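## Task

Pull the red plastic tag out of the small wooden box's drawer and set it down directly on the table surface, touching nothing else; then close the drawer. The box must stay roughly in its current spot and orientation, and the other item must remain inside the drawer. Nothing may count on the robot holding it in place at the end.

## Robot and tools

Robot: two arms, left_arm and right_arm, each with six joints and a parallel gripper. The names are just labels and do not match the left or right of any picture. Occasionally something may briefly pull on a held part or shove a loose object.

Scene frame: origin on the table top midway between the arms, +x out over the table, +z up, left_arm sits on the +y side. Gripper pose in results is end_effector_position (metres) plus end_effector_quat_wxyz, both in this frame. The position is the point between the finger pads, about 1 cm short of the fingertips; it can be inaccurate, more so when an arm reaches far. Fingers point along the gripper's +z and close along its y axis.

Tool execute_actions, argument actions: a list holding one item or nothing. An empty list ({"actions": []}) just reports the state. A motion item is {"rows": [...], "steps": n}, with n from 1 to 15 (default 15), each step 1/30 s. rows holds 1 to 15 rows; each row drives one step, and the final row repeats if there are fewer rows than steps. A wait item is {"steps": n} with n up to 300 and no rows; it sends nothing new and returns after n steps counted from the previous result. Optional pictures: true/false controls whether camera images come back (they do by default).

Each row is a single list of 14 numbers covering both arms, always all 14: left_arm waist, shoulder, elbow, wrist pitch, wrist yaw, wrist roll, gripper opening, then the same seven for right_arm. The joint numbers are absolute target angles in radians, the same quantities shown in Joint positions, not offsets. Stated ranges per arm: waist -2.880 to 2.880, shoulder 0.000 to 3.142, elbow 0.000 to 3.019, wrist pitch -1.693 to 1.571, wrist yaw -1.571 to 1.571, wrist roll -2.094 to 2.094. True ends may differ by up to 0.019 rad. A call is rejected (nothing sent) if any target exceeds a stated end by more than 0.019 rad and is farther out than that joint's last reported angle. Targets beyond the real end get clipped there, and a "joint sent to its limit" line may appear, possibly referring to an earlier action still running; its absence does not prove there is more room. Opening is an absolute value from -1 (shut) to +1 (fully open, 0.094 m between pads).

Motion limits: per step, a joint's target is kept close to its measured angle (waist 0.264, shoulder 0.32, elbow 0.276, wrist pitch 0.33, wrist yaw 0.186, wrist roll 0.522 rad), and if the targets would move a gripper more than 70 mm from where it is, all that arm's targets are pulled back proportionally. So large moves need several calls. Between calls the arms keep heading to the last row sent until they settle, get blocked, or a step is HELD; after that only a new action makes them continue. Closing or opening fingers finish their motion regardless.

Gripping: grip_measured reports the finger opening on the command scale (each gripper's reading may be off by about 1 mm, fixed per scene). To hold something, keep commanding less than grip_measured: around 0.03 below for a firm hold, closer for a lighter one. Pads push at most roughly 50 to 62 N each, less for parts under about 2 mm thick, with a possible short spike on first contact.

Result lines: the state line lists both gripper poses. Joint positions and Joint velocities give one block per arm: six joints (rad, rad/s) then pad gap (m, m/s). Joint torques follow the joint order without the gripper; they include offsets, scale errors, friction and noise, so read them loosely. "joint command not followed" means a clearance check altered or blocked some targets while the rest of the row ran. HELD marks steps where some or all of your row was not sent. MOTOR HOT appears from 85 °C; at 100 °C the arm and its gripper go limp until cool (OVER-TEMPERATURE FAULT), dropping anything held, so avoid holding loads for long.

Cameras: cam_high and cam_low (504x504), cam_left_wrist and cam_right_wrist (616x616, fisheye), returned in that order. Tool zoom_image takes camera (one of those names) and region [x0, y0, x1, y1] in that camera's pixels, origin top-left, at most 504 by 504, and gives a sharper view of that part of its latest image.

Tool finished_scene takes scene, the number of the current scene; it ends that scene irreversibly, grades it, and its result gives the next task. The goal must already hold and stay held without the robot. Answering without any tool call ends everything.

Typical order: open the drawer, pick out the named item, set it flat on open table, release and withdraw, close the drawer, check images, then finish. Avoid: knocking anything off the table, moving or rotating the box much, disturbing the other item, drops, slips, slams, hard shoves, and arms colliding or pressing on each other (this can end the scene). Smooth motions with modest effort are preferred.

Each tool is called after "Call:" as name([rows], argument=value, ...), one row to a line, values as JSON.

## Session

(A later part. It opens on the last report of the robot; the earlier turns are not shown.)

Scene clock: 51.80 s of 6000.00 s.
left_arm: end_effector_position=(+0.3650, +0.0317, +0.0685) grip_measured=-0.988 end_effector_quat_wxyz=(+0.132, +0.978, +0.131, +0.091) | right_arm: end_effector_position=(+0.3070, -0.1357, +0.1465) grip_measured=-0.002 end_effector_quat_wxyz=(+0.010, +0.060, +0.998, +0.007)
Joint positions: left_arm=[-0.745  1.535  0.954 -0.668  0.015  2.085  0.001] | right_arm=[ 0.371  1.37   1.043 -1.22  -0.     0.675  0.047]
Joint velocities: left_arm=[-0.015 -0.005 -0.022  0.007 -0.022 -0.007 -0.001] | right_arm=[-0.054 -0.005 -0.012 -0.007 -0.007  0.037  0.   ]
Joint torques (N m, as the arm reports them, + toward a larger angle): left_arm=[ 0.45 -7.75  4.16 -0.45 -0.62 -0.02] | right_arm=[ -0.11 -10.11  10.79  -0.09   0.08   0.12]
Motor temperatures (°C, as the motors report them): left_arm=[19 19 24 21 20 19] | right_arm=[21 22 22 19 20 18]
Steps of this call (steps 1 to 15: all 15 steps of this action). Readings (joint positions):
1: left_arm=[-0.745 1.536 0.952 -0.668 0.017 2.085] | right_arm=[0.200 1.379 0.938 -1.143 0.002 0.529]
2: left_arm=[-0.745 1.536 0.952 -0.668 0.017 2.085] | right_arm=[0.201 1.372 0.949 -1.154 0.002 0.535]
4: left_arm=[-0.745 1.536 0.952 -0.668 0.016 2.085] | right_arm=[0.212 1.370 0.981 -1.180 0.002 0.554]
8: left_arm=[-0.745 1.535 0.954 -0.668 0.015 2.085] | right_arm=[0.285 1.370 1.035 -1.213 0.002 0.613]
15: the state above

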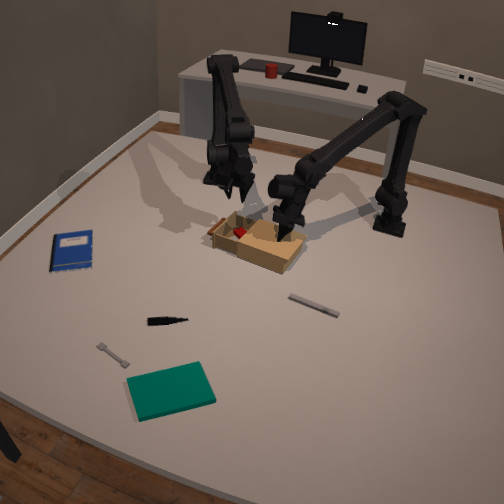

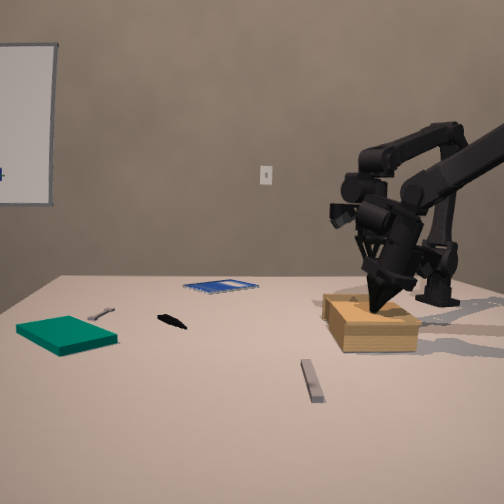

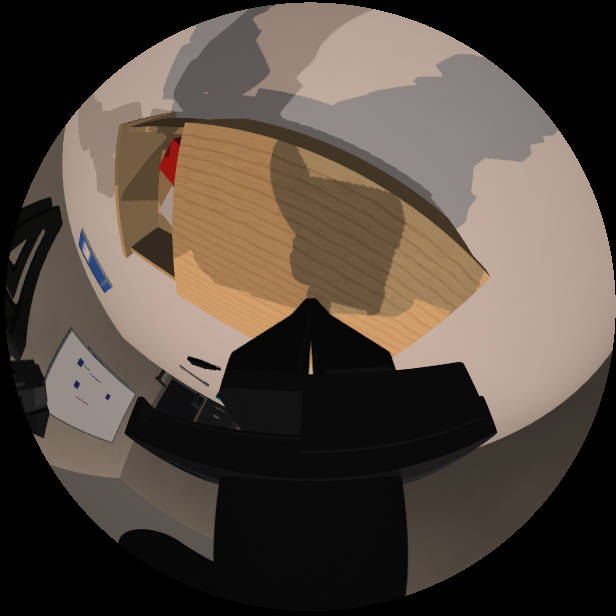

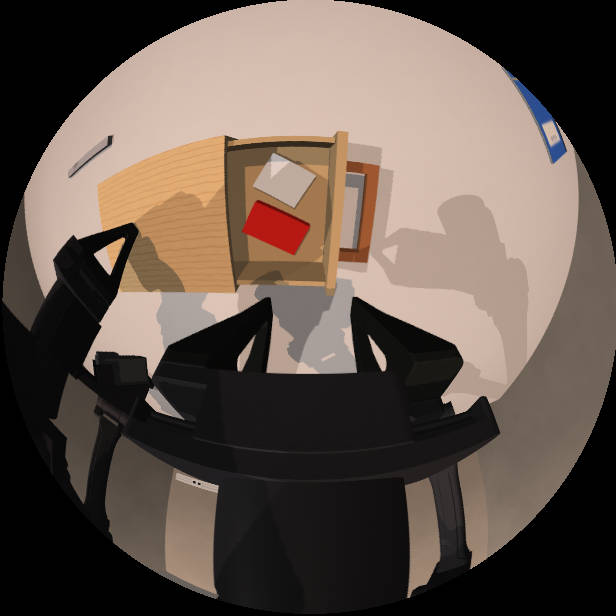

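Call:
execute_actions(actions=[])

Call:
zoom_image(camera="cam_right_wrist", region=[200,120,400,310])

Scene clock: 52.50 s of 6000.00 s.
left_arm: end_effector_position=(+0.3650, +0.0317, +0.0685) grip_measured=-0.988 end_effector_quat_wxyz=(+0.132, +0.978, +0.131, +0.091) | right_arm: end_effector_position=(+0.3085, -0.1385, +0.1465) grip_measured=-0.002 end_effector_quat_wxyz=(+0.009, +0.073, +0.997, +0.007)
Joint positions: left_arm=[-0.745  1.535  0.954 -0.668  0.015  2.085  0.001] | right_arm=[ 0.363  1.37   1.043 -1.22  -0.     0.692  0.047]
Joint velocities: left_arm=[-0.005  0.005  0.007 -0.002  0.022 -0.037 -0.   ] | right_arm=[-0.005 -0.015 -0.002 -0.007 -0.022 -0.022  0.001]
Joint torques (N m, as the arm reports them, + toward a larger angle): left_arm=[ 0.22 -7.75  4.18 -0.5  -0.61 -0.03] | right_arm=[ 0.13 -9.9  10.94 -0.06  0.11  0.1 ]
Motor temperatures (°C, as the motors report them): left_arm=[19 19 23 21 20 19] | right_arm=[21 22 22 19 20 18]
Steps of this call (steps 1 to 21: the robot went on to your last target). Readings (joint positions):
1: left_arm=[-0.745 1.535 0.954 -0.668 0.015 2.085] | right_arm=[0.370 1.370 1.043 -1.220 -0.000 0.678]
2: left_arm=[-0.745 1.535 0.954 -0.668 0.015 2.085] | right_arm=[0.368 1.370 1.043 -1.220 -0.000 0.681]
4: left_arm=[-0.745 1.535 0.954 -0.668 0.015 2.085] | right_arm=[0.364 1.370 1.043 -1.220 -0.000 0.685]
8: left_arm=[-0.745 1.535 0.954 -0.668 0.015 2.085] | right_arm=[0.363 1.370 1.043 -1.220 -0.000 0.689]
21: the state above

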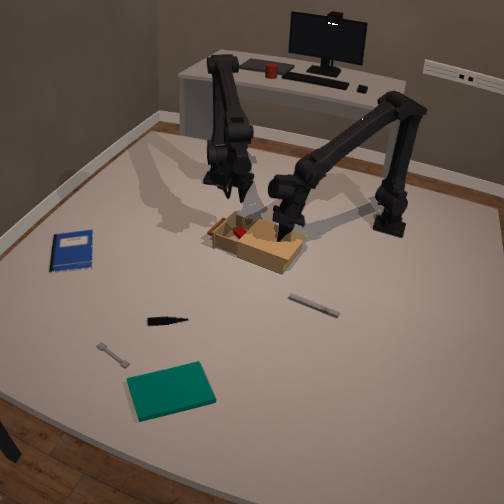

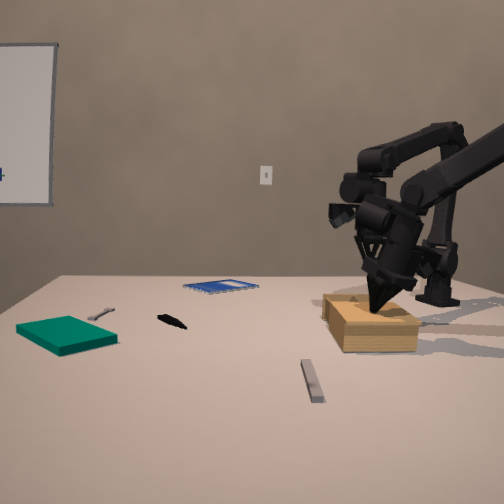

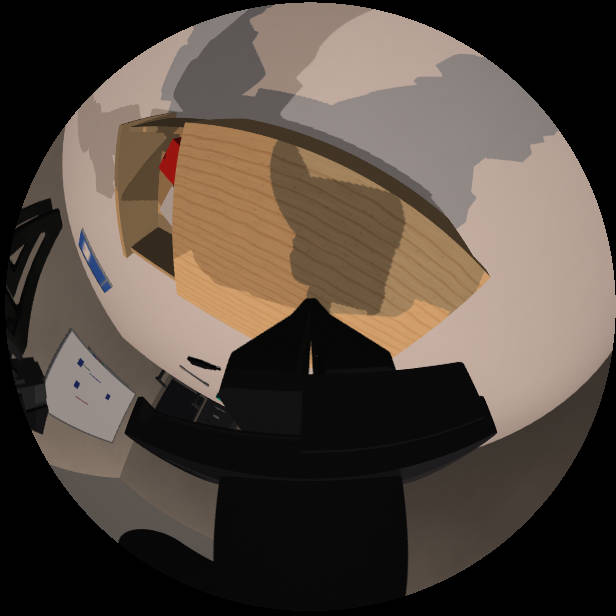

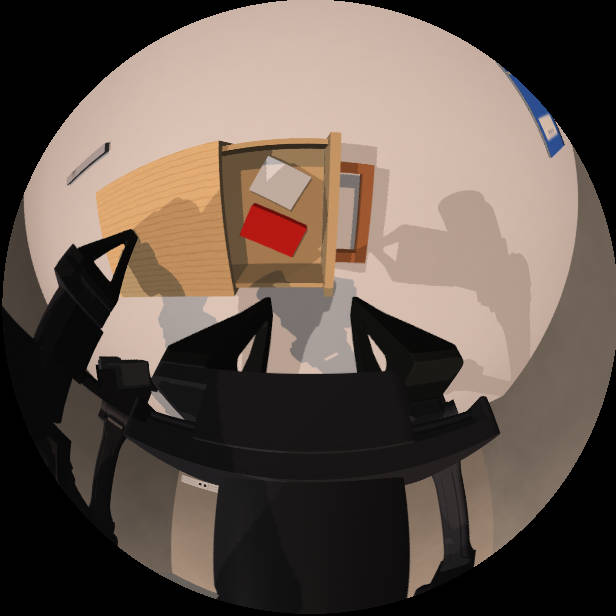

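Region (200, 120, 400, 310) of cam_right_wrist's 616x616 image, scaled by 2.520, with more detail than that image has; it fills the top 479 rows of this view, and the rest is white.

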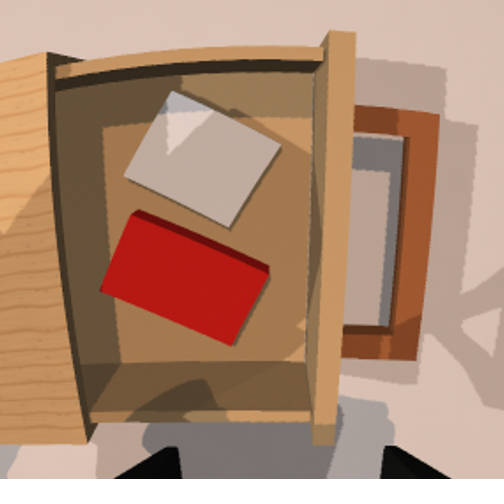

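Call:
execute_actions([
  {"rows":[[-0.745,1.53,0.96,-0.67,0,2.085,-1,0.37,1.385,1.07,-1.22,0.0,0.6,0.05],[-0.745,1.51,0.97,-0.67,0,2.085,-1,0.38,1.40,1.07,-1.205,0.0,0.5,0.05],[-0.745,1.49,0.975,-0.67,0,2.085,-1,0.39,1.415,1.07,-1.19,0.0,0.4,0.05],[-0.74,1.47,0.98,-0.67,0,2.085,-1,0.40,1.43,1.07,-1.175,0.0,0.3,0.05],[-0.73,1.45,0.98,-0.67,0,2.085,-1,0.41,1.445,1.07,-1.16,0.0,0.2,0.05],[-0.72,1.43,0.98,-0.67,0,2.085,-1,0.42,1.46,1.07,-1.145,0.0,0.1,0.05],[-0.71,1.41,0.98,-0.67,0,2.085,-1,0.423,1.475,1.07,-1.13,0.0,0,0.05],[-0.70,1.39,0.98,-0.67,0,2.085,-1,0.423,1.49,1.07,-1.115,0.0,-0.1,0.05],[-0.69,1.37,0.98,-0.67,0,2.085,-1,0.423,1.505,1.07,-1.1,0.0,-0.2,0.05],[-0.68,1.35,0.98,-0.67,0,2.085,-1,0.423,1.52,1.07,-1.085,0.0,-0.3,0.05],[-0.67,1.35,0.98,-0.67,0,2.085,-1,0.423,1.535,1.07,-1.07,0.0,-0.4,0.05],[-0.66,1.35,0.98,-0.67,0,2.085,-1,0.423,1.55,1.07,-1.055,0.0,-0.43,0.05]],"steps":15},
], pictures=false)

Call:
execute_actions([
  {"steps":20},
])

Scene clock: 58.27 s of 6000.00 s.
left_arm: end_effector_position=(+0.3962, +0.0594, +0.1599) grip_measured=-0.988 end_effector_quat_wxyz=(+0.200, +0.951, +0.169, +0.164) | right_arm: end_effector_position=(+0.3222, -0.1002, +0.0782) grip_measured=+0.048 end_effector_quat_wxyz=(-0.007, -0.417, +0.909, -0.001)
Joint positions: left_arm=[-0.662  1.335  0.955 -0.668  0.002  2.085  0.001] | right_arm=[ 0.425  1.552  1.043 -1.075 -0.    -0.253  0.049]
Joint velocities: left_arm=[ 0.151 -0.171  0.002 -0.002 -0.007 -0.022 -0.001] | right_arm=[ 0.005  0.239 -0.017  0.076  0.037 -1.15  -0.001]
Joint torques (N m, as the arm reports them, + toward a larger angle): left_arm=[-0.65 -7.58  8.84  0.98  0.02 -0.03] | right_arm=[  0.68 -13.67   9.3    1.52   0.03  -0.03]
Motor temperatures (°C, as the motors report them): left_arm=[19 19 23 21 20 19] | right_arm=[21 22 23 19 20 18]
Steps of this call (steps 1 to 15: the robot went on to your last target; steps 16 to 90: nothing new was sent; then 2.27 s passed at rest; steps 91 to 105: all 15 steps of this action). Readings (joint positions):
91: left_arm=[-0.745 1.532 0.955 -0.668 0.014 2.085] | right_arm=[0.363 1.370 1.043 -1.220 -0.000 0.679]
92: left_arm=[-0.745 1.529 0.955 -0.668 0.009 2.085] | right_arm=[0.363 1.372 1.043 -1.220 -0.000 0.650]
94: left_arm=[-0.745 1.523 0.955 -0.668 0.004 2.085] | right_arm=[0.370 1.380 1.043 -1.212 -0.000 0.551]
98: left_arm=[-0.734 1.471 0.955 -0.668 0.004 2.085] | right_arm=[0.405 1.435 1.043 -1.161 -0.000 0.257]
105: the state above

Scene clock: 58.93 s of 6000.00 s.
left_arm: end_effector_position=(+0.3977, +0.0607, +0.1549) grip_measured=-0.988 end_effector_quat_wxyz=(+0.196, +0.952, +0.171, +0.161) | right_arm: end_effector_position=(+0.3229, -0.0997, +0.0755) grip_measured=+0.048 end_effector_quat_wxyz=(-0.008, -0.491, +0.871, -0.001)
Joint positions: left_arm=[-0.658  1.346  0.955 -0.668  0.002  2.085  0.001] | right_arm=[ 0.425  1.559  1.043 -1.071 -0.    -0.42   0.049]
Joint velocities: left_arm=[-0.015 -0.015 -0.002 -0.012 -0.066 -0.007 -0.   ] | right_arm=[-0.015  0.005  0.002  0.002  0.022  0.007  0.001]
Joint torques (N m, as the arm reports them, + toward a larger angle): left_arm=[-0.2  -9.3   8.77  0.97  0.01 -0.04] | right_arm=[  0.49 -12.9    9.02   1.48   0.02  -0.13]
Motor temperatures (°C, as the motors report them): left_arm=[19 19 24 21 20 19] | right_arm=[21 22 23 19 20 18]
Steps of this call (steps 1 to 20: the robot went on to your last target). Readings (joint positions):
1: left_arm=[-0.659 1.331 0.955 -0.668 0.002 2.085] | right_arm=[0.425 1.558 1.043 -1.074 -0.000 -0.287]
2: left_arm=[-0.658 1.331 0.955 -0.668 0.002 2.085] | right_arm=[0.425 1.559 1.043 -1.072 -0.000 -0.314]
4: left_arm=[-0.658 1.337 0.955 -0.668 0.002 2.085] | right_arm=[0.425 1.559 1.043 -1.072 -0.000 -0.353]
8: left_arm=[-0.658 1.345 0.955 -0.668 0.002 2.085] | right_arm=[0.425 1.559 1.043 -1.071 -0.000 -0.394]
20: the state above

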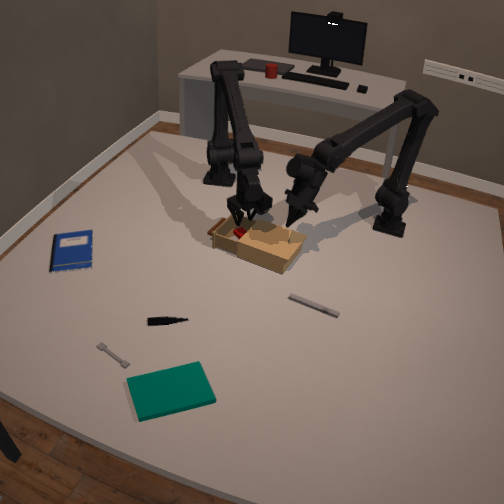

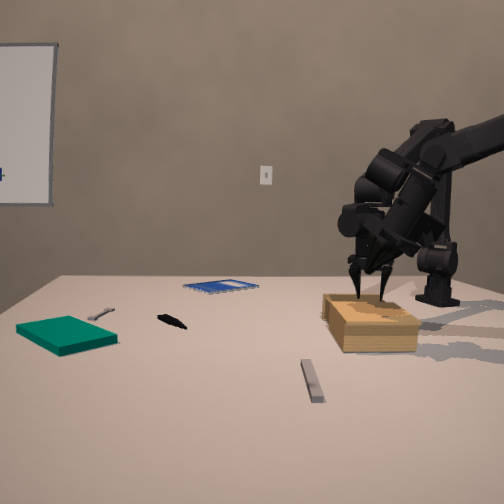

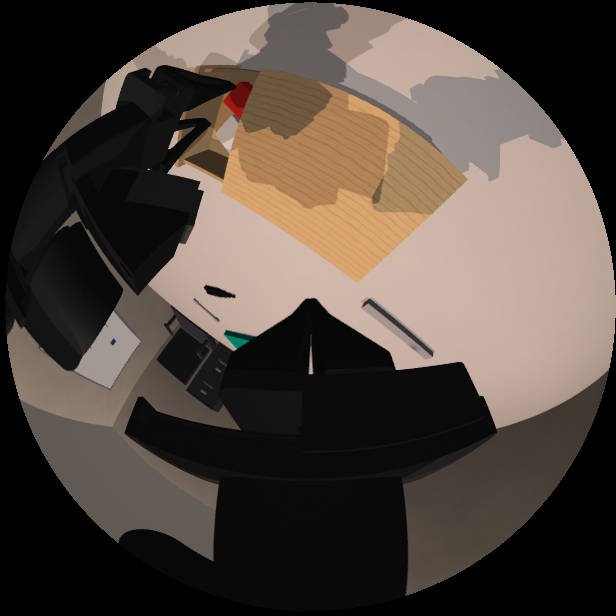

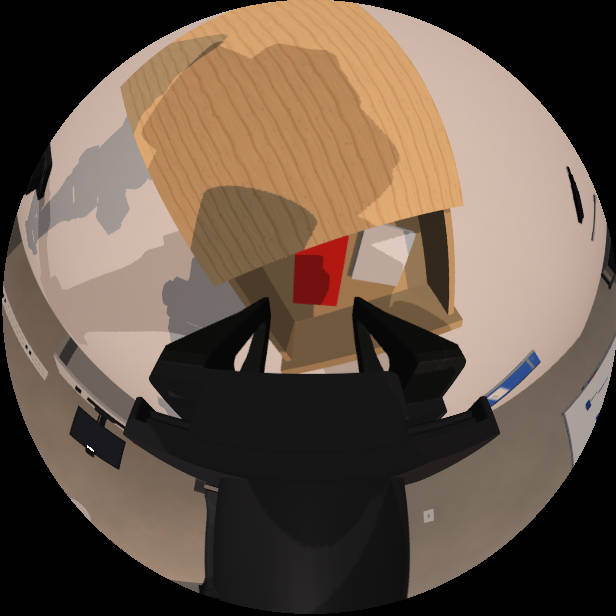

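Call:
execute_actions([
  {"rows":[[-0.66,1.35,0.98,-0.67,0,2.085,-1,0.41,1.555,1.05,-1.06,0.0,-0.39,0.03],[-0.66,1.35,0.98,-0.67,0,2.085,-1,0.40,1.555,1.045,-1.055,0.0,-0.37,0.03],[-0.66,1.35,0.98,-0.67,0,2.085,-1,0.395,1.56,1.04,-1.05,0.0,-0.37,0.03],[-0.66,1.35,0.98,-0.67,0,2.085,-1,0.395,1.565,1.035,-1.04,0.0,-0.37,0.03],[-0.66,1.35,0.98,-0.67,0,2.085,-1,0.395,1.57,1.03,-1.03,0.0,-0.37,0.03],[-0.66,1.35,0.98,-0.67,0,2.085,-1,0.395,1.575,1.025,-1.02,0.0,-0.37,0.03],[-0.66,1.35,0.98,-0.67,0,2.085,-1,0.395,1.58,1.02,-1.01,0.0,-0.37,0.03],[-0.66,1.35,0.98,-0.67,0,2.085,-1,0.395,1.584,1.015,-1.0,0.0,-0.37,0.03],[-0.66,1.35,0.98,-0.67,0,2.085,-1,0.395,1.588,1.01,-0.99,0.0,-0.37,0.03],[-0.66,1.35,0.98,-0.67,0,2.085,-1,0.395,1.59,1.005,-0.98,0.0,-0.37,0.03]],"steps":15},
])

Scene clock: 63.03 s of 6000.00 s.
left_arm: end_effector_position=(+0.3977, +0.0607, +0.1549) grip_measured=-0.988 end_effector_quat_wxyz=(+0.196, +0.952, +0.171, +0.161) | right_arm: end_effector_position=(+0.3300, -0.1088, +0.0561) grip_measured=+0.032 end_effector_quat_wxyz=(+0.000, -0.462, +0.887, +0.000)
Joint positions: left_arm=[-0.658  1.346  0.955 -0.668  0.002  2.085  0.001] | right_arm=[ 0.397  1.579  1.008 -0.999 -0.    -0.38   0.048]
Joint velocities: left_arm=[-0.005  0.015 -0.007 -0.002 -0.081  0.007 -0.   ] | right_arm=[-0.005  0.054 -0.012  0.002 -0.022  0.095 -0.   ]
Joint torques (N m, as the arm reports them, + toward a larger angle): left_arm=[-0.2  -9.27  8.79  0.91  0.01 -0.04] | right_arm=[  0.8  -12.21   6.66   1.29   0.02   0.14]
Motor temperatures (°C, as the motors report them): left_arm=[19 19 24 21 20 19] | right_arm=[21 22 23 19 20 18]
Steps of this call (steps 1 to 15: the robot went on to your last target; steps 16 to 90: nothing new was sent; then 0.60 s passed at rest; steps 91 to 105: all 15 steps of this action). Readings (joint positions):
91: left_arm=[-0.658 1.346 0.955 -0.668 0.002 2.085] | right_arm=[0.425 1.559 1.043 -1.071 -0.000 -0.419]
92: left_arm=[-0.658 1.346 0.955 -0.668 0.002 2.085] | right_arm=[0.423 1.559 1.043 -1.071 -0.000 -0.411]
94: left_arm=[-0.658 1.346 0.955 -0.668 0.002 2.085] | right_arm=[0.416 1.559 1.042 -1.067 -0.000 -0.400]
98: left_arm=[-0.658 1.346 0.955 -0.668 0.002 2.085] | right_arm=[0.399 1.560 1.031 -1.034 -0.000 -0.387]
105: the state above

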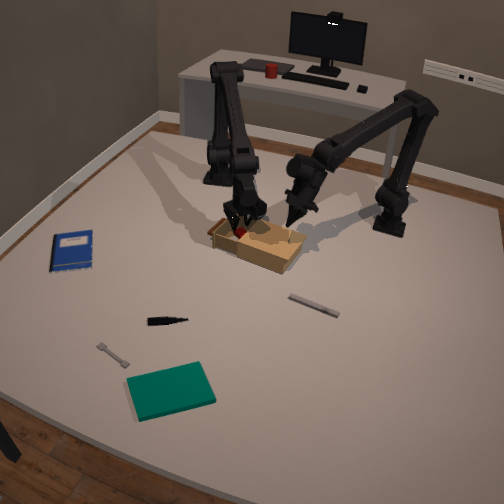

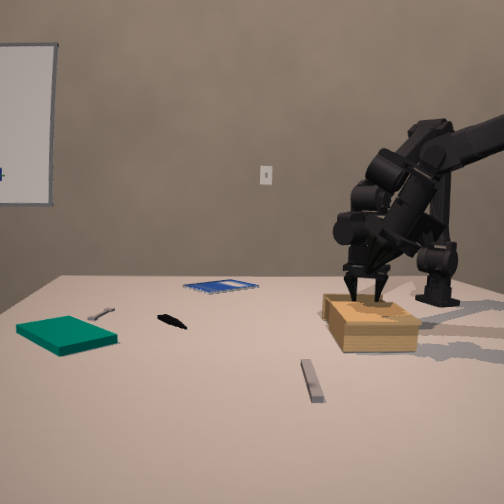

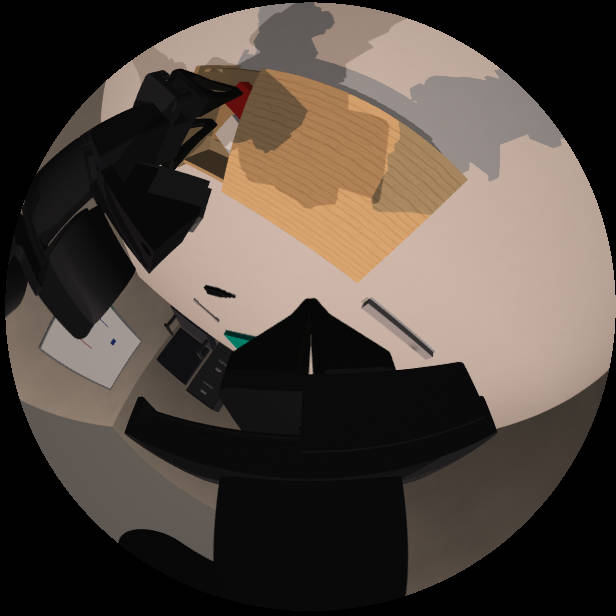

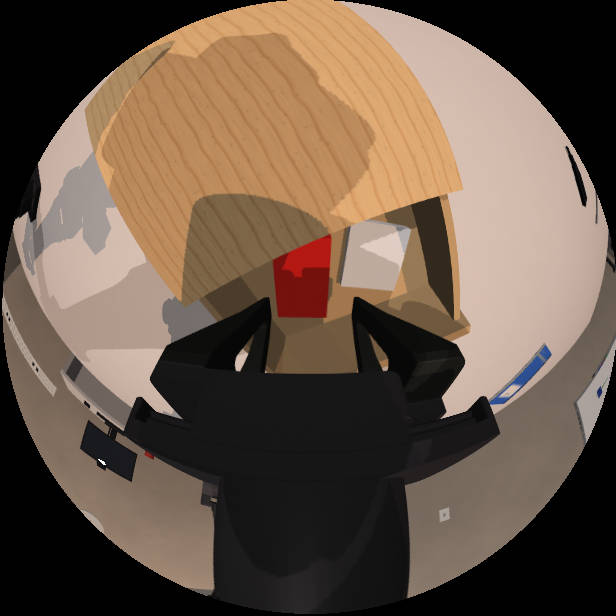

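Call:
execute_actions([
  {"rows":[[-0.66,1.35,0.98,-0.67,0,2.085,-1,0.403,1.59,1.02,-1.01,0.0,-0.37,0.03],[-0.66,1.35,0.98,-0.67,0,2.085,-1,0.405,1.59,1.02,-1.02,0.0,-0.37,0.03],[-0.66,1.35,0.98,-0.67,0,2.085,-1,0.405,1.595,1.02,-1.03,0.0,-0.37,0.03],[-0.66,1.35,0.98,-0.67,0,2.085,-1,0.405,1.602,1.02,-1.03,0.0,-0.37,0.03],[-0.66,1.35,0.98,-0.67,0,2.085,-1,0.405,1.61,1.02,-1.03,0.0,-0.37,0.03],[-0.66,1.35,0.98,-0.67,0,2.085,-1,0.405,1.618,1.02,-1.03,0.0,-0.37,0.03],[-0.66,1.35,0.98,-0.67,0,2.085,-1,0.405,1.626,1.02,-1.03,0.0,-0.37,0.03],[-0.66,1.35,0.98,-0.67,0,2.085,-1,0.405,1.634,1.02,-1.03,0.0,-0.37,0.03]],"steps":15},
])

Scene clock: 65.73 s of 6000.00 s.
left_arm: end_effector_position=(+0.3977, +0.0607, +0.1549) grip_measured=-0.988 end_effector_quat_wxyz=(+0.196, +0.952, +0.171, +0.161) | right_arm: end_effector_position=(+0.3230, -0.1134, +0.0369) grip_measured=+0.032 end_effector_quat_wxyz=(-0.033, -0.461, +0.887, -0.003)
Joint positions: left_arm=[-0.658  1.346  0.955 -0.668  0.002  2.085  0.001] | right_arm=[ 0.397  1.629  1.007 -1.015 -0.    -0.378  0.048]
Joint velocities: left_arm=[-0.015 -0.015  0.012 -0.007 -0.066 -0.066 -0.   ] | right_arm=[ 0.015 -0.005 -0.007 -0.007 -0.037  0.051  0.001]
Joint torques (N m, as the arm reports them, + toward a larger angle): left_arm=[-0.09 -9.42  8.86  0.92  0.01 -0.05] | right_arm=[  1.35 -13.07   7.47  -0.02   0.02   0.13]
Motor temperatures (°C, as the motors report them): left_arm=[19 19 25 21 20 19] | right_arm=[21 22 23 19 20 18]
Steps of this call (steps 1 to 15: the robot went on to your last target; steps 16 to 66: nothing new was sent; steps 67 to 81: all 15 steps of this action). Readings (joint positions):
67: left_arm=[-0.658 1.346 0.955 -0.668 0.002 2.085] | right_arm=[0.397 1.581 1.007 -0.997 -0.000 -0.378]
68: left_arm=[-0.658 1.346 0.955 -0.668 0.002 2.085] | right_arm=[0.397 1.581 1.007 -0.998 -0.000 -0.378]
70: left_arm=[-0.658 1.346 0.955 -0.668 0.002 2.085] | right_arm=[0.397 1.581 1.007 -1.008 -0.000 -0.378]
74: left_arm=[-0.658 1.346 0.955 -0.668 0.002 2.085] | right_arm=[0.397 1.596 1.007 -1.014 -0.000 -0.378]
81: the state above

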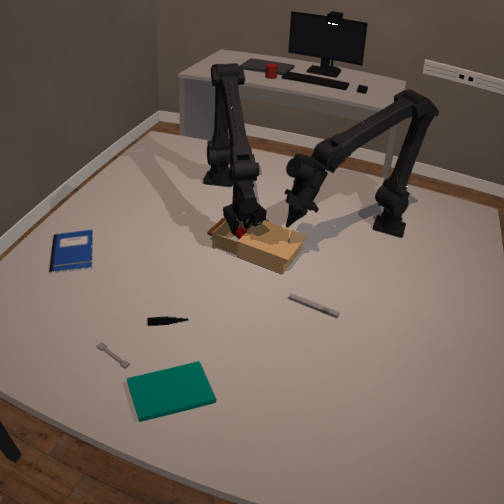

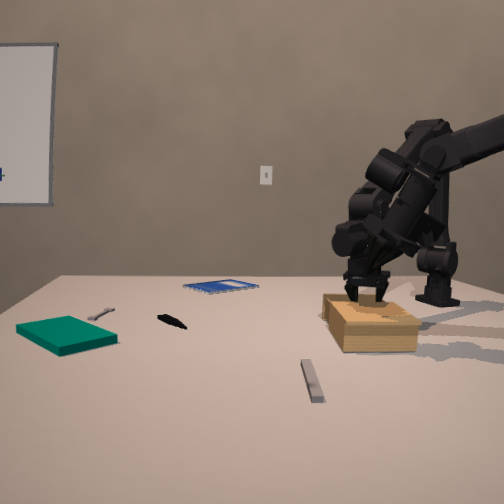

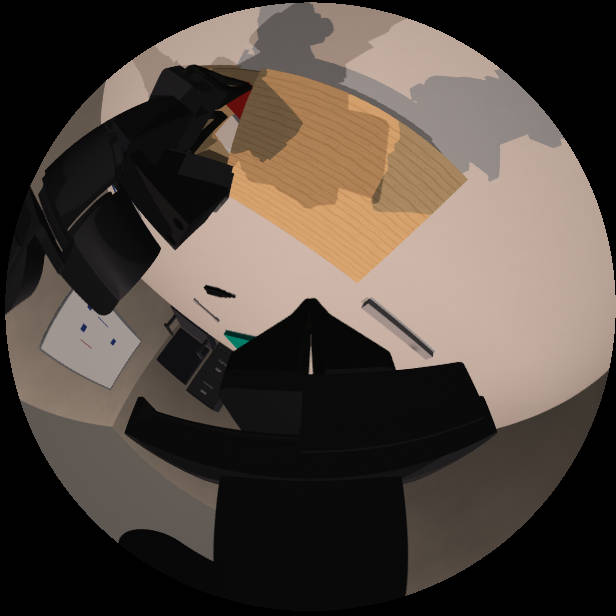

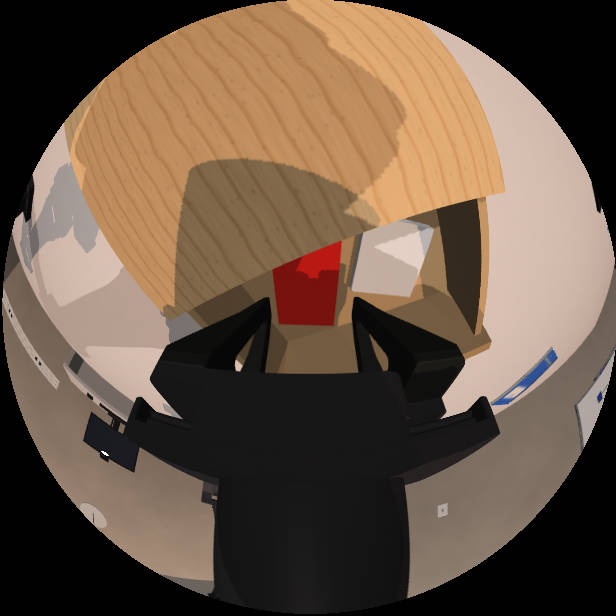

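Call:
execute_actions([
  {"rows":[[-0.66,1.35,0.98,-0.67,0,2.085,-1,0.412,1.634,1.02,-1.03,0.0,-0.37,0.03],[-0.66,1.35,0.98,-0.67,0,2.085,-1,0.416,1.634,1.02,-1.03,0.0,-0.37,0.03],[-0.66,1.35,0.98,-0.67,0,2.085,-1,0.416,1.634,1.02,-1.03,0.0,-0.37,0.03],[-0.66,1.35,0.98,-0.67,0,2.085,-1,0.416,1.634,1.02,-1.03,0.0,-0.37,0.03],[-0.66,1.35,0.98,-0.67,0,2.085,-1,0.416,1.64,1.02,-1.03,0.0,-0.37,0.03],[-0.66,1.35,0.98,-0.67,0,2.085,-1,0.416,1.647,1.02,-1.03,0.0,-0.37,0.03],[-0.66,1.35,0.98,-0.67,0,2.085,-1,0.416,1.654,1.02,-1.03,0.0,-0.37,0.03],[-0.66,1.35,0.98,-0.67,0,2.085,-1,0.416,1.661,1.02,-1.03,0.0,-0.37,0.03],[-0.66,1.35,0.98,-0.67,0,2.085,-1,0.416,1.668,1.02,-1.03,0.0,-0.37,0.03],[-0.66,1.35,0.98,-0.67,0,2.085,-1,0.416,1.675,1.02,-1.03,0.0,-0.37,0.03],[-0.66,1.35,0.98,-0.67,0,2.085,-1,0.416,1.682,1.02,-1.03,0.0,-0.37,0.03]],"steps":15},
])

Scene clock: 68.80 s of 6000.00 s.
left_arm: end_effector_position=(+0.3977, +0.0607, +0.1549) grip_measured=-0.988 end_effector_quat_wxyz=(+0.196, +0.952, +0.171, +0.161) | right_arm: end_effector_position=(+0.3167, -0.1113, +0.0220) grip_measured=+0.032 end_effector_quat_wxyz=(-0.052, -0.466, +0.883, -0.006)
Joint positions: left_arm=[-0.658  1.346  0.955 -0.668  0.002  2.085  0.001] | right_arm=[ 0.411  1.668  1.007 -1.015  0.    -0.378  0.048]
Joint velocities: left_arm=[-0.005 -0.005  0.002  0.002  0.066 -0.022  0.   ] | right_arm=[ 0.005  0.024 -0.007 -0.027 -0.037 -0.051 -0.001]
Joint torques (N m, as the arm reports them, + toward a larger angle): left_arm=[-0.08 -9.39  8.79  0.92  0.   -0.02] | right_arm=[  0.86 -11.83   7.17  -0.08  -0.02   0.08]
Motor temperatures (°C, as the motors report them): left_arm=[19 19 25 21 20 19] | right_arm=[21 22 23 19 20 18]
Steps of this call (steps 1 to 15: the robot went on to your last target; steps 16 to 77: nothing new was sent; steps 78 to 92: all 15 steps of this action). Readings (joint positions):
78: left_arm=[-0.658 1.346 0.955 -0.668 0.002 2.085] | right_arm=[0.398 1.629 1.007 -1.015 -0.000 -0.378]
79: left_arm=[-0.658 1.346 0.955 -0.668 0.002 2.085] | right_arm=[0.399 1.629 1.007 -1.015 -0.000 -0.378]
81: left_arm=[-0.658 1.346 0.955 -0.668 0.002 2.085] | right_arm=[0.403 1.629 1.007 -1.015 -0.000 -0.378]
85: left_arm=[-0.658 1.346 0.955 -0.668 0.002 2.085] | right_arm=[0.410 1.631 1.007 -1.015 -0.000 -0.378]
92: the state above

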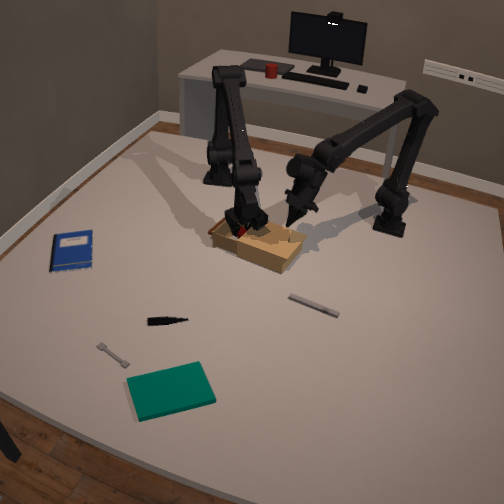

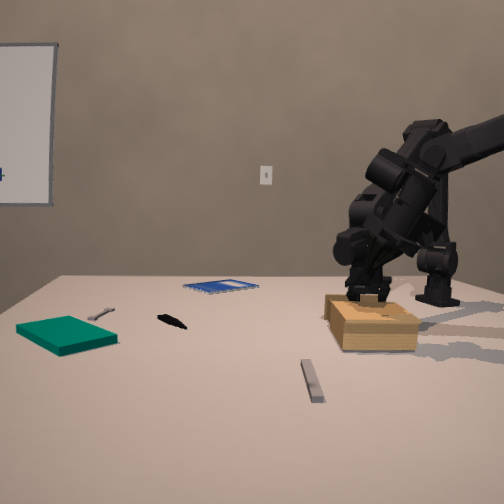

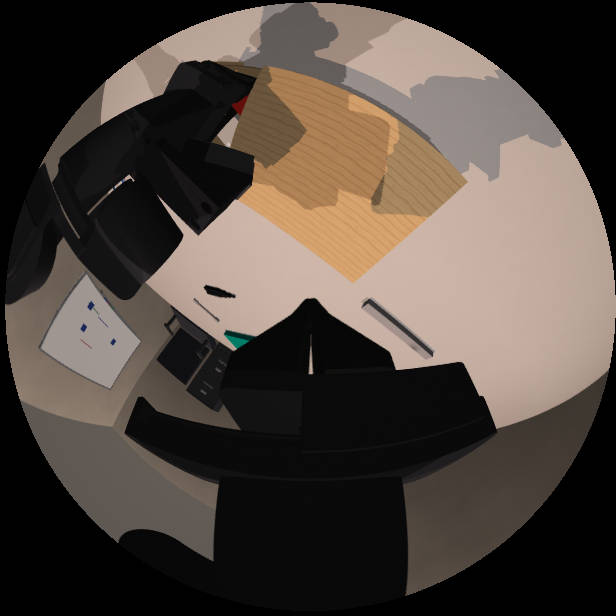

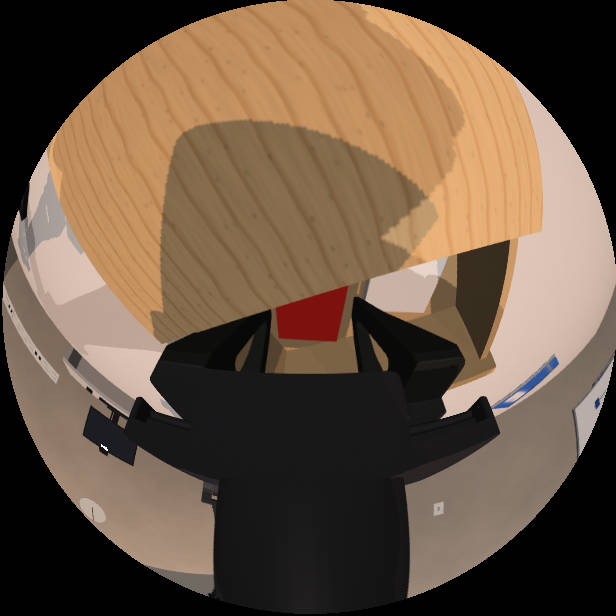

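Call:
execute_actions([
  {"rows":[[-0.66,1.35,0.98,-0.67,0,2.085,-1,0.416,1.685,1.02,-1.03,0.0,-0.37,-0.03],[-0.66,1.35,0.98,-0.67,0,2.085,-1,0.416,1.688,1.02,-1.03,0.0,-0.37,-0.08],[-0.66,1.35,0.98,-0.67,0,2.085,-1,0.416,1.691,1.02,-1.03,0.0,-0.37,-0.12],[-0.66,1.35,0.98,-0.67,0,2.085,-1,0.416,1.694,1.02,-1.03,0.0,-0.37,-0.14],[-0.66,1.35,0.98,-0.67,0,2.085,-1,0.416,1.694,1.02,-1.03,0.0,-0.37,-0.14],[-0.66,1.35,0.98,-0.67,0,2.085,-1,0.416,1.694,1.02,-1.03,0.0,-0.37,-0.14],[-0.66,1.35,0.98,-0.67,0,2.085,-1,0.416,1.694,1.02,-1.03,0.0,-0.37,-0.18],[-0.66,1.35,0.98,-0.67,0,2.085,-1,0.416,1.694,1.02,-1.03,0.0,-0.37,-0.22],[-0.66,1.35,0.98,-0.67,0,2.085,-1,0.416,1.694,1.02,-1.03,0.0,-0.37,-0.26],[-0.66,1.35,0.98,-0.67,0,2.085,-1,0.416,1.694,1.02,-1.03,0.0,-0.37,-0.3]],"steps":15},
])

Scene clock: 70.90 s of 6000.00 s.
left_arm: end_effector_position=(+0.3977, +0.0607, +0.1549) grip_measured=-0.988 end_effector_quat_wxyz=(+0.196, +0.952, +0.171, +0.161) | right_arm: end_effector_position=(+0.3167, -0.1118, +0.0219) grip_measured=-0.273 end_effector_quat_wxyz=(-0.053, -0.466, +0.883, -0.007)
Joint positions: left_arm=[-0.658  1.346  0.955 -0.668  0.002  2.085  0.001] | right_arm=[ 0.411  1.668  1.007 -1.016  0.003 -0.377  0.034]
Joint velocities: left_arm=[-0.005 -0.005  0.002 -0.007 -0.007 -0.051  0.   ] | right_arm=[ 0.005 -0.005  0.007 -0.002 -0.051 -0.007  0.001]
Joint torques (N m, as the arm reports them, + toward a larger angle): left_arm=[-0.12 -9.28  8.79  0.98  0.01 -0.03] | right_arm=[  1.12 -11.14   7.26  -0.26  -0.1    0.12]
Motor temperatures (°C, as the motors report them): left_arm=[19 19 25 21 20 19] | right_arm=[21 22 23 19 20 18]
Steps of this call (steps 1 to 15: the robot went on to your last target; steps 16 to 48: nothing new was sent; steps 49 to 63: all 15 steps of this action). Readings (joint positions):
49: left_arm=[-0.658 1.346 0.955 -0.668 0.002 2.085] | right_arm=[0.411 1.668 1.007 -1.016 0.001 -0.377]
50: left_arm=[-0.658 1.346 0.955 -0.668 0.002 2.085] | right_arm=[0.411 1.668 1.007 -1.016 0.002 -0.377]
52: left_arm=[-0.658 1.346 0.955 -0.668 0.002 2.085] | right_arm=[0.411 1.668 1.007 -1.016 0.003 -0.377]
56: left_arm=[-0.658 1.346 0.955 -0.668 0.002 2.085] | right_arm=[0.411 1.668 1.007 -1.016 0.003 -0.377]
63: the state above

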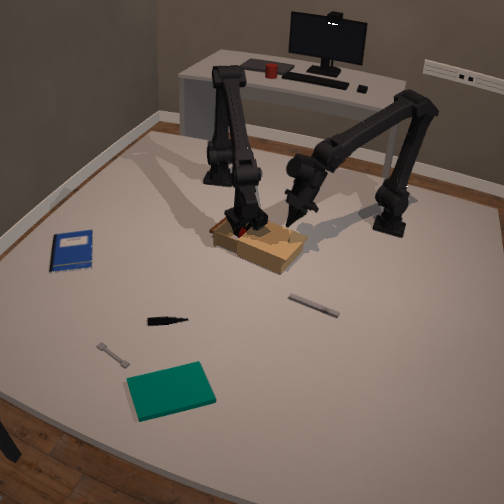

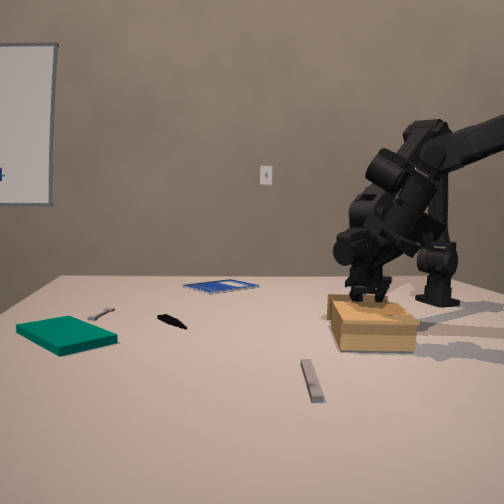

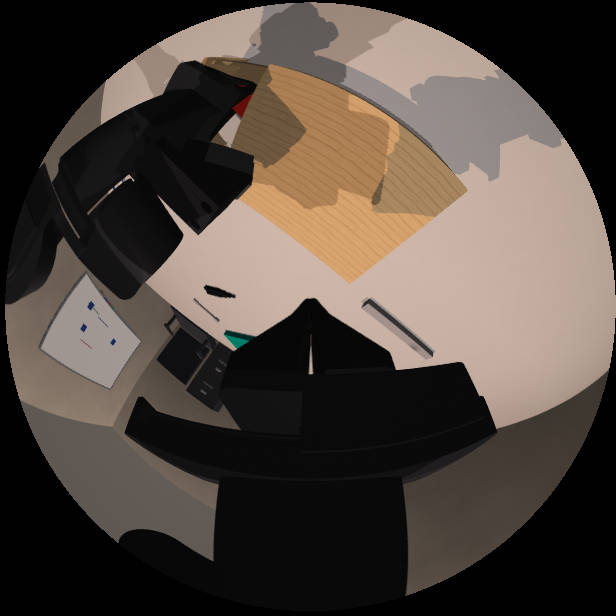

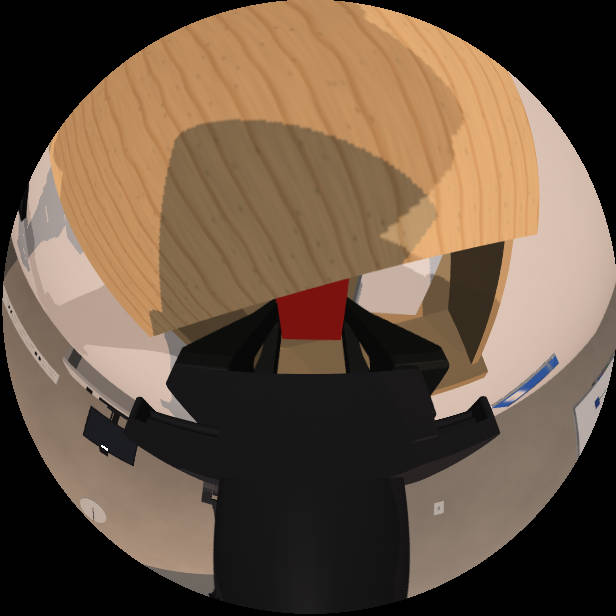

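Call:
execute_actions([
  {"rows":[[-0.66,1.35,0.98,-0.67,0,2.085,-1,0.41,1.67,1.02,-1.03,0.0,-0.37,-0.305],[-0.66,1.35,0.98,-0.67,0,2.085,-1,0.41,1.655,1.02,-1.03,0.0,-0.37,-0.305],[-0.66,1.35,0.98,-0.67,0,2.085,-1,0.41,1.64,1.02,-1.03,0.0,-0.37,-0.305],[-0.66,1.35,0.98,-0.67,0,2.085,-1,0.408,1.625,1.02,-1.033,0.0,-0.37,-0.305],[-0.66,1.35,0.98,-0.67,0,2.085,-1,0.406,1.61,1.02,-1.036,0.0,-0.37,-0.305],[-0.66,1.35,0.98,-0.67,0,2.085,-1,0.404,1.595,1.02,-1.039,0.0,-0.37,-0.305],[-0.66,1.35,0.98,-0.67,0,2.085,-1,0.402,1.58,1.02,-1.042,0.0,-0.37,-0.305],[-0.66,1.35,0.98,-0.67,0,2.085,-1,0.4,1.565,1.02,-1.045,0.0,-0.37,-0.305],[-0.66,1.35,0.98,-0.67,0,2.085,-1,0.4,1.55,1.02,-1.048,0.0,-0.37,-0.305],[-0.66,1.35,0.98,-0.67,0,2.085,-1,0.4,1.535,1.02,-1.051,0.0,-0.37,-0.305],[-0.66,1.35,0.98,-0.67,0,2.085,-1,0.4,1.52,1.02,-1.054,0.0,-0.37,-0.305],[-0.66,1.35,0.98,-0.67,0,2.085,-1,0.4,1.50,1.02,-1.057,0.0,-0.37,-0.305],[-0.66,1.35,0.98,-0.67,0,2.085,-1,0.4,1.48,1.02,-1.06,0.0,-0.37,-0.305],[-0.66,1.35,0.98,-0.67,0,2.085,-1,0.4,1.46,1.02,-1.06,0.0,-0.37,-0.305],[-0.66,1.35,0.98,-0.67,0,2.085,-1,0.4,1.44,1.02,-1.06,0.0,-0.37,-0.305]],"steps":15},
], pictures=false)

Call:
execute_actions([
  {"steps":10},
])

Scene clock: 74.17 s of 6000.00 s.
left_arm: end_effector_position=(+0.3977, +0.0607, +0.1549) grip_measured=-0.988 end_effector_quat_wxyz=(+0.196, +0.952, +0.171, +0.161) | right_arm: end_effector_position=(+0.3225, -0.1095, +0.0852) grip_measured=-0.273 end_effector_quat_wxyz=(+0.016, -0.465, +0.885, +0.000)
Joint positions: left_arm=[-0.658  1.346  0.955 -0.668  0.002  2.085  0.001] | right_arm=[ 0.407  1.504  1.007 -1.043  0.002 -0.377  0.034]
Joint velocities: left_arm=[-0.005 -0.005 -0.007 -0.007  0.037 -0.022 -0.   ] | right_arm=[ 0.005 -0.64   0.002 -0.027 -0.007  0.007 -0.   ]
Joint torques (N m, as the arm reports them, + toward a larger angle): left_arm=[-0.26 -9.38  8.79  0.99  0.   -0.02] | right_arm=[  0.44 -14.28   8.14  -0.15  -0.07   0.12]
Motor temperatures (°C, as the motors report them): left_arm=[19 19 25 21 20 19] | right_arm=[21 22 23 19 20 18]
Steps of this call (steps 1 to 15: the robot went on to your last target; steps 16 to 83: nothing new was sent; steps 84 to 98: all 15 steps of this action). Readings (joint positions):
84: left_arm=[-0.658 1.346 0.955 -0.668 0.002 2.085] | right_arm=[0.411 1.668 1.007 -1.016 0.003 -0.377]
85: left_arm=[-0.658 1.346 0.955 -0.668 0.002 2.085] | right_arm=[0.411 1.668 1.007 -1.016 0.003 -0.377]
87: left_arm=[-0.658 1.346 0.955 -0.668 0.002 2.085] | right_arm=[0.411 1.665 1.007 -1.016 0.003 -0.377]
91: left_arm=[-0.658 1.346 0.955 -0.668 0.002 2.085] | right_arm=[0.410 1.635 1.007 -1.025 0.002 -0.377]
98: the state above

Scene clock: 74.50 s of 6000.00 s.
left_arm: end_effector_position=(+0.3977, +0.0607, +0.1549) grip_measured=-0.988 end_effector_quat_wxyz=(+0.196, +0.952, +0.171, +0.161) | right_arm: end_effector_position=(+0.3237, -0.1086, +0.1118) grip_measured=-0.273 end_effector_quat_wxyz=(+0.049, -0.464, +0.884, +0.004)
Joint positions: left_arm=[-0.658  1.346  0.955 -0.668  0.002  2.085  0.001] | right_arm=[ 0.407  1.434  1.007 -1.046  0.002 -0.377  0.034]
Joint velocities: left_arm=[-0.015  0.005 -0.017  0.012 -0.051 -0.007 -0.   ] | right_arm=[-0.005 -0.015 -0.007 -0.022  0.007  0.051 -0.   ]
Joint torques (N m, as the arm reports them, + toward a larger angle): left_arm=[-0.34 -9.22  8.79  0.9   0.01 -0.03] | right_arm=[  0.01 -10.44   8.48   0.09  -0.07   0.12]
Motor temperatures (°C, as the motors report them): left_arm=[19 19 25 21 20 19] | right_arm=[21 22 23 19 20 18]
Steps of this call (steps 1 to 10: the robot went on to your last target). Readings (joint positions):
1: left_arm=[-0.658 1.346 0.955 -0.668 0.002 2.085] | right_arm=[0.407 1.483 1.007 -1.044 0.002 -0.377]
2: left_arm=[-0.658 1.346 0.955 -0.668 0.002 2.085] | right_arm=[0.407 1.465 1.007 -1.044 0.002 -0.377]
4: left_arm=[-0.658 1.346 0.955 -0.668 0.002 2.085] | right_arm=[0.407 1.440 1.007 -1.044 0.002 -0.377]
8: left_arm=[-0.658 1.346 0.955 -0.668 0.002 2.085] | right_arm=[0.407 1.434 1.007 -1.045 0.002 -0.377]
10: the state above

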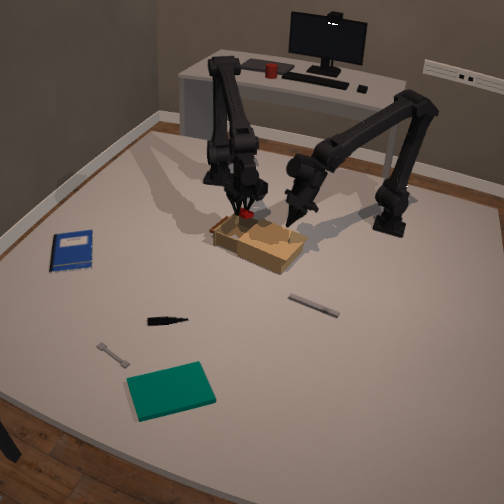

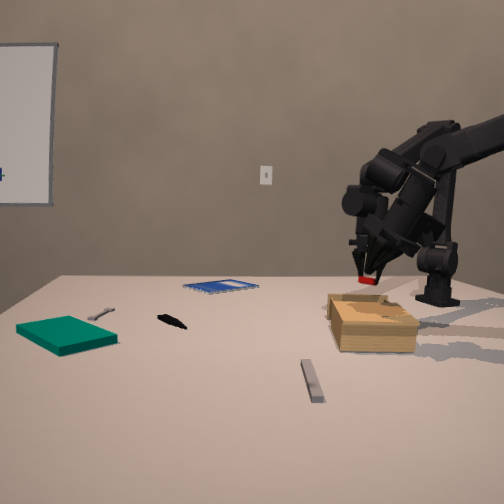

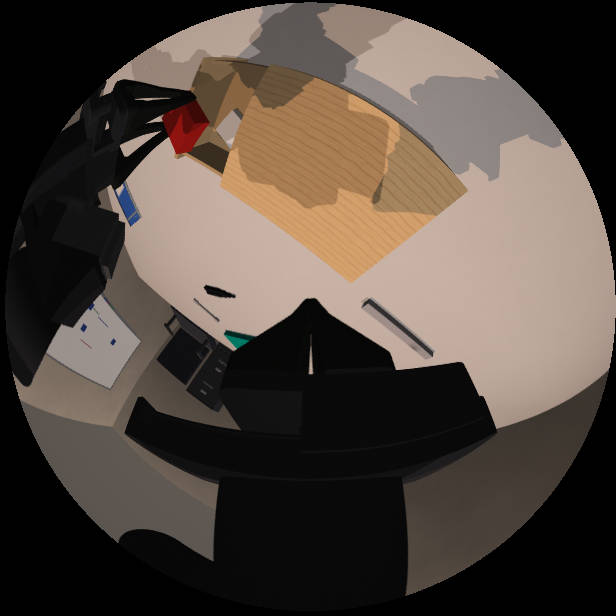

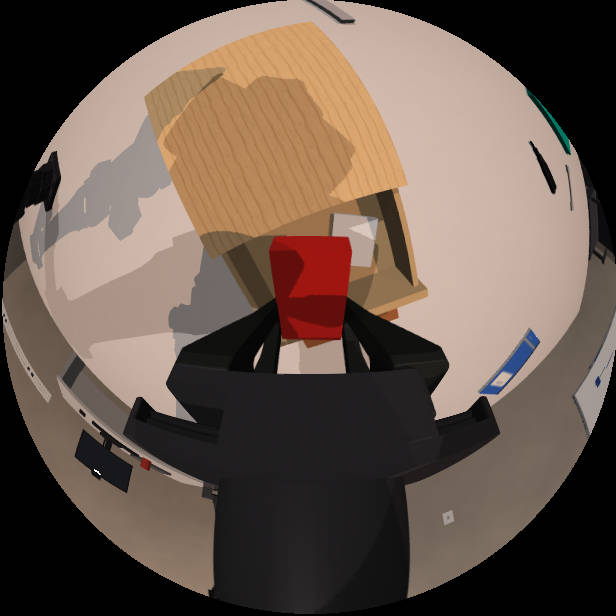

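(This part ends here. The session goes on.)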